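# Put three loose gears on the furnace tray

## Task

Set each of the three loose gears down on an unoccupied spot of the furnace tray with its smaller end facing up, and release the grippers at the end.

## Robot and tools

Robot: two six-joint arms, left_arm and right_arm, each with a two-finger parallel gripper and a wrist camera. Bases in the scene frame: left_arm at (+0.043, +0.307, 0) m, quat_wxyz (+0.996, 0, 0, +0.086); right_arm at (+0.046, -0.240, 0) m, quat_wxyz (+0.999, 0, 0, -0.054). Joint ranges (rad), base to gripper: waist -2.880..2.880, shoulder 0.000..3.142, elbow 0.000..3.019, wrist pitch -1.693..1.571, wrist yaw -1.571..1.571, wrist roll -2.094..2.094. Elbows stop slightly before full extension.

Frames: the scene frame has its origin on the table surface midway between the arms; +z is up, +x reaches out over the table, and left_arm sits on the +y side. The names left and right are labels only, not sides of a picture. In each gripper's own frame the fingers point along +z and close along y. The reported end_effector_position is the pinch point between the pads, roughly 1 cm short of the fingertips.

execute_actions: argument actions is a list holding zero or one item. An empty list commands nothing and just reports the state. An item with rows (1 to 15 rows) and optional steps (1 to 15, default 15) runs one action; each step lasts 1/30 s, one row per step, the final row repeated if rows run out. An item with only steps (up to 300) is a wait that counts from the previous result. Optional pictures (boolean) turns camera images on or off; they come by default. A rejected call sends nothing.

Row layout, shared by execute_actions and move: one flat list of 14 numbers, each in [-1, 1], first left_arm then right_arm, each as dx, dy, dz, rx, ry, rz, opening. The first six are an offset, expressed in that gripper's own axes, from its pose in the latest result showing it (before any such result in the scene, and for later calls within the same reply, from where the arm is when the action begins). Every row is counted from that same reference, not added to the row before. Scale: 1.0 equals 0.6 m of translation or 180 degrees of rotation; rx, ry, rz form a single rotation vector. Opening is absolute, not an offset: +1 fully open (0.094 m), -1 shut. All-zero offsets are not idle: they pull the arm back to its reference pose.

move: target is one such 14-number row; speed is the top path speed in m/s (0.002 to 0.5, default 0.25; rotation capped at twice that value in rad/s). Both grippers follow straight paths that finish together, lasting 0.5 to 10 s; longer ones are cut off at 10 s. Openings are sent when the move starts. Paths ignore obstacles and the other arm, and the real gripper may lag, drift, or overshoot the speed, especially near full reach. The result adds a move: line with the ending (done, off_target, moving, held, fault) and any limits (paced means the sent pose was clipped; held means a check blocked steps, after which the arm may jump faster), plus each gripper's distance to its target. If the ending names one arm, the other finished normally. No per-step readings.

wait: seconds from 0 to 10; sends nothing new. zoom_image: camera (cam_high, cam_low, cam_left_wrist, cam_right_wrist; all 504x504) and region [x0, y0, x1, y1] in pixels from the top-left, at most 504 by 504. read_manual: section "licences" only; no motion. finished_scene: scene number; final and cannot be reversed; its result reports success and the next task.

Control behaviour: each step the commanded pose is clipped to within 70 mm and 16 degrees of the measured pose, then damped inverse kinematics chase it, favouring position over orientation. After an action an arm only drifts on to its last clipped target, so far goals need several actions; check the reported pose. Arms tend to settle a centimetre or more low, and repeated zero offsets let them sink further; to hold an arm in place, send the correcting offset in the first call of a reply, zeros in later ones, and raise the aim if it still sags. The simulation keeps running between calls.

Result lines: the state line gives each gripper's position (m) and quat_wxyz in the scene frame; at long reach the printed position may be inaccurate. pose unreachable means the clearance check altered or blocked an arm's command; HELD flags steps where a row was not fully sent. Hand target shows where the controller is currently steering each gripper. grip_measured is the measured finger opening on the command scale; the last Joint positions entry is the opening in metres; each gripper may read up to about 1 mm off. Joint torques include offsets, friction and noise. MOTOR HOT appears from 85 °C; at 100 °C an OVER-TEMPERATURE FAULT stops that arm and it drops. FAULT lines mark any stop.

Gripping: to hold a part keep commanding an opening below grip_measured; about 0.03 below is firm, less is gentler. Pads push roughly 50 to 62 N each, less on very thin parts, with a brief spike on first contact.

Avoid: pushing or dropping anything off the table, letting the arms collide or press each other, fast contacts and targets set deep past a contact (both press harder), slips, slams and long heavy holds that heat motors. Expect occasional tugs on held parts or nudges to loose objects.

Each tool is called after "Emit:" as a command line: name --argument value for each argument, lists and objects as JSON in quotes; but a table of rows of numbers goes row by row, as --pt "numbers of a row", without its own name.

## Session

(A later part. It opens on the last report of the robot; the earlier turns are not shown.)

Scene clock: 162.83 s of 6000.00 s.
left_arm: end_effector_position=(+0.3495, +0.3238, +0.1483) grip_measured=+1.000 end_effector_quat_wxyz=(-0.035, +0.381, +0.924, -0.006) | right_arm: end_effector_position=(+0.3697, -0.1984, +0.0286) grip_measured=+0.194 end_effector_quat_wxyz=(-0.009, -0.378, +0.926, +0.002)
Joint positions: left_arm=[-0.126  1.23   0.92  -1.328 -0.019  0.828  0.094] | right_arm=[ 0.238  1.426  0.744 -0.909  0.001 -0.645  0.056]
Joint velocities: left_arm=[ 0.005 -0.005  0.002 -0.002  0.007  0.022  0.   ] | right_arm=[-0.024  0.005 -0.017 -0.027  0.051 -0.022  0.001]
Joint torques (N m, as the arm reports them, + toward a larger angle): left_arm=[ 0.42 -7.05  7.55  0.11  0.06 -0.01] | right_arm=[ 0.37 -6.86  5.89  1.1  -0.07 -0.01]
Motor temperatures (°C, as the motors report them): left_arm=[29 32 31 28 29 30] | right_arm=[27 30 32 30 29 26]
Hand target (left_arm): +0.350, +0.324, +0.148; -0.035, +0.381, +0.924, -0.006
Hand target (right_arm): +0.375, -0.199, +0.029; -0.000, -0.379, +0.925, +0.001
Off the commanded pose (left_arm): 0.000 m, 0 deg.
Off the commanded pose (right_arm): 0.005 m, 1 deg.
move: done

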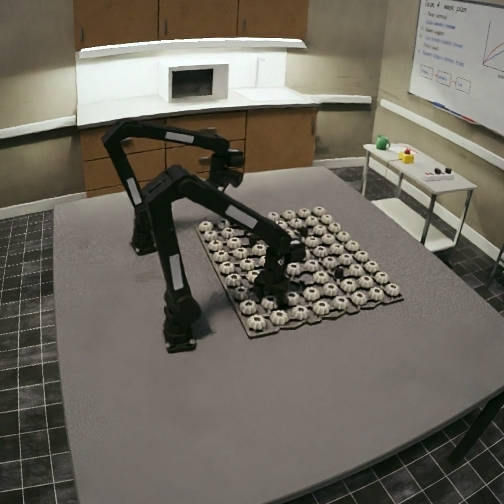

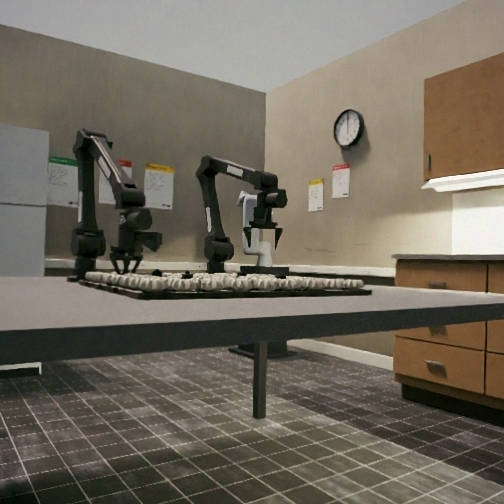

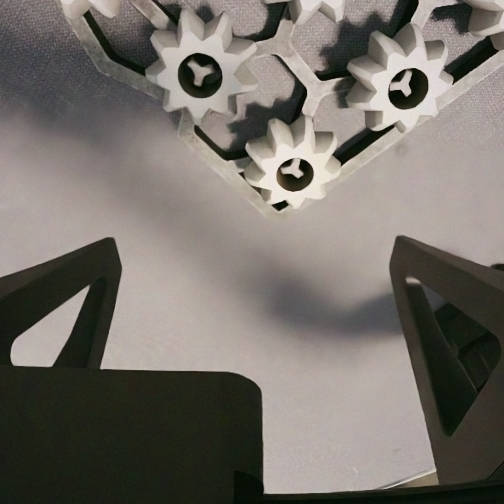

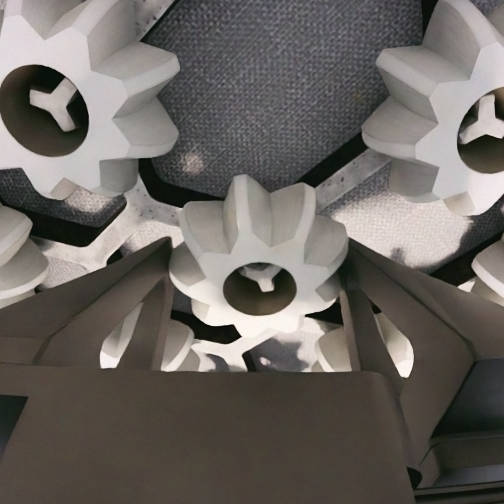

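Emit:
move --target '[0,0,0,0,0,0,1, 0,0,0.003,0,0,0,0.45]' --speed 0.02

Emit:
move --target '[0,0,0,0,0,0,1, -0.026,-0.021,-0.15,0,0,0,0.5]' --speed 0.08

Scene clock: 166.50 s of 6000.00 s.
left_arm: end_effector_position=(+0.3495, +0.3238, +0.1483) grip_measured=+1.000 end_effector_quat_wxyz=(-0.035, +0.381, +0.924, -0.006) | right_arm: end_effector_position=(+0.3697, -0.1985, +0.0286) grip_measured=+0.449 end_effector_quat_wxyz=(-0.010, -0.378, +0.926, +0.002)
Joint positions: left_arm=[-0.126  1.23   0.92  -1.328 -0.019  0.828  0.094] | right_arm=[ 0.238  1.426  0.744 -0.909  0.001 -0.645  0.068]
Joint velocities: left_arm=[-0.015 -0.024  0.017  0.007  0.037 -0.022  0.   ] | right_arm=[ 0.005  0.005  0.012 -0.007 -0.022  0.037  0.   ]
Joint torques (N m, as the arm reports them, + toward a larger angle): left_arm=[ 0.41 -7.01  7.56  0.12  0.06 -0.02] | right_arm=[ 0.86 -6.92  5.66  0.76  0.03  0.08]
Motor temperatures (°C, as the motors report them): left_arm=[29 32 31 28 29 30] | right_arm=[27 30 32 30 29 26]
Hand target (left_arm): +0.350, +0.324, +0.148; -0.035, +0.381, +0.924, -0.006
Hand target (right_arm): +0.370, -0.198, +0.027; -0.009, -0.378, +0.926, +0.002
Off the commanded pose (left_arm): 0.000 m, 0 deg.
Off the commanded pose (right_arm): 0.002 m, 0 deg.
move: done

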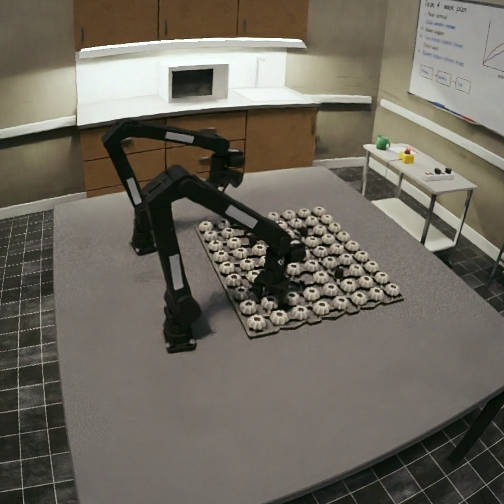

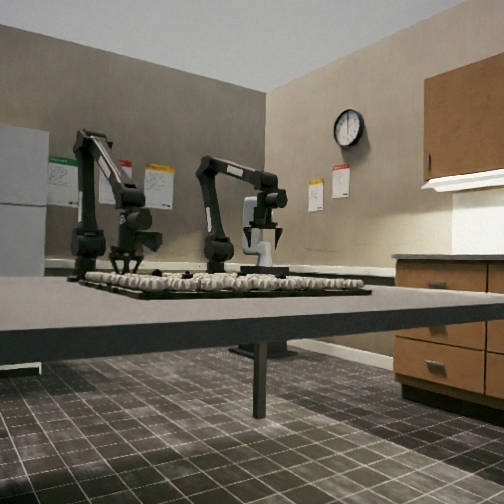

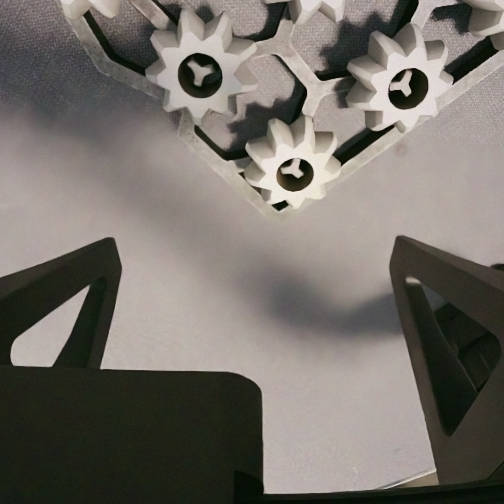

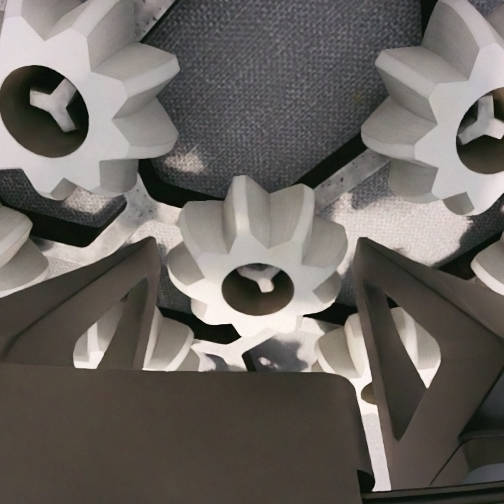

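Scene clock: 168.00 s of 6000.00 s.
left_arm: end_effector_position=(+0.3495, +0.3238, +0.1483) grip_measured=+1.000 end_effector_quat_wxyz=(-0.035, +0.381, +0.924, -0.006) | right_arm: end_effector_position=(+0.3716, -0.1987, +0.0942) grip_measured=+0.499 end_effector_quat_wxyz=(-0.037, -0.378, +0.925, +0.008)
Joint positions: left_arm=[-0.126  1.23   0.92  -1.328 -0.019  0.828  0.094] | right_arm=[ 0.238  1.356  0.878 -1.169  0.004 -0.645  0.07 ]
Joint velocities: left_arm=[-0.005  0.015  0.022 -0.007  0.022 -0.066  0.   ] | right_arm=[-0.015 -0.005  0.002  0.007 -0.037  0.051  0.   ]
Joint torques (N m, as the arm reports them, + toward a larger angle): left_arm=[ 0.43 -7.05  7.54  0.11  0.06 -0.01] | right_arm=[ 0.62 -7.44 10.12 -0.02 -0.08  0.12]
Motor temperatures (°C, as the motors report them): left_arm=[29 32 31 28 29 30] | right_arm=[27 30 32 30 29 26]
Hand target (left_arm): +0.350, +0.324, +0.148; -0.035, +0.381, +0.924, -0.006
Hand target (right_arm): +0.392, -0.195, +0.118; -0.009, -0.378, +0.926, +0.002
Off the commanded pose (left_arm): 0.000 m, 0 deg.
Off the commanded pose (right_arm): 0.031 m, 3 deg.
move: off_target (right_arm)

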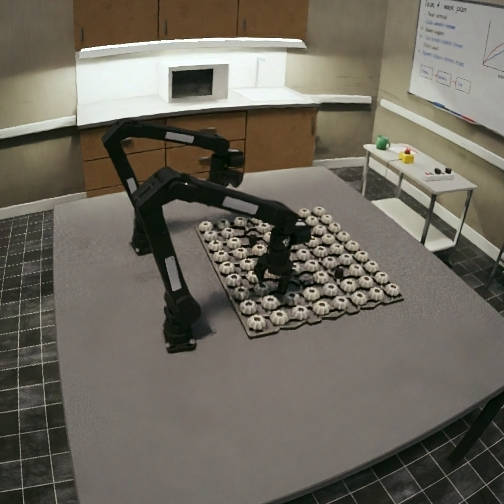

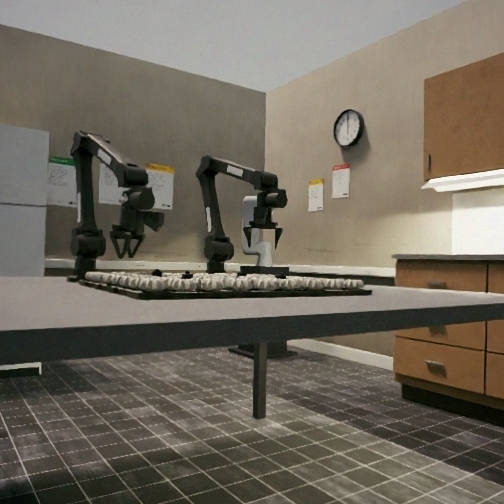

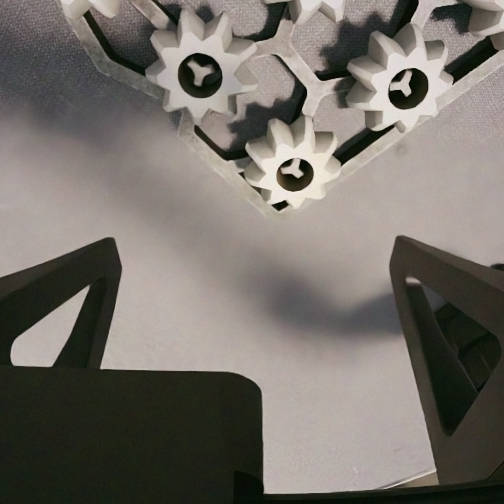

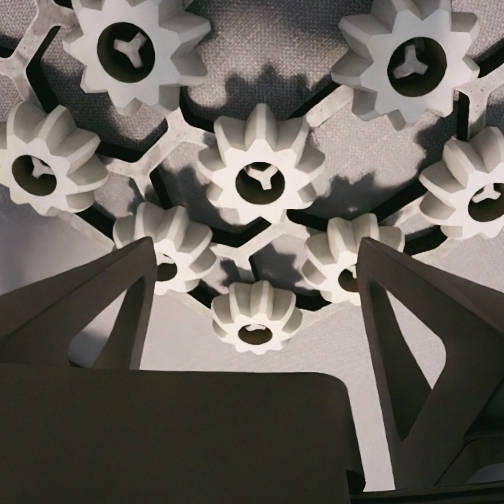

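Emit:
finished_scene --scene 1

The scene is finished: the task was done.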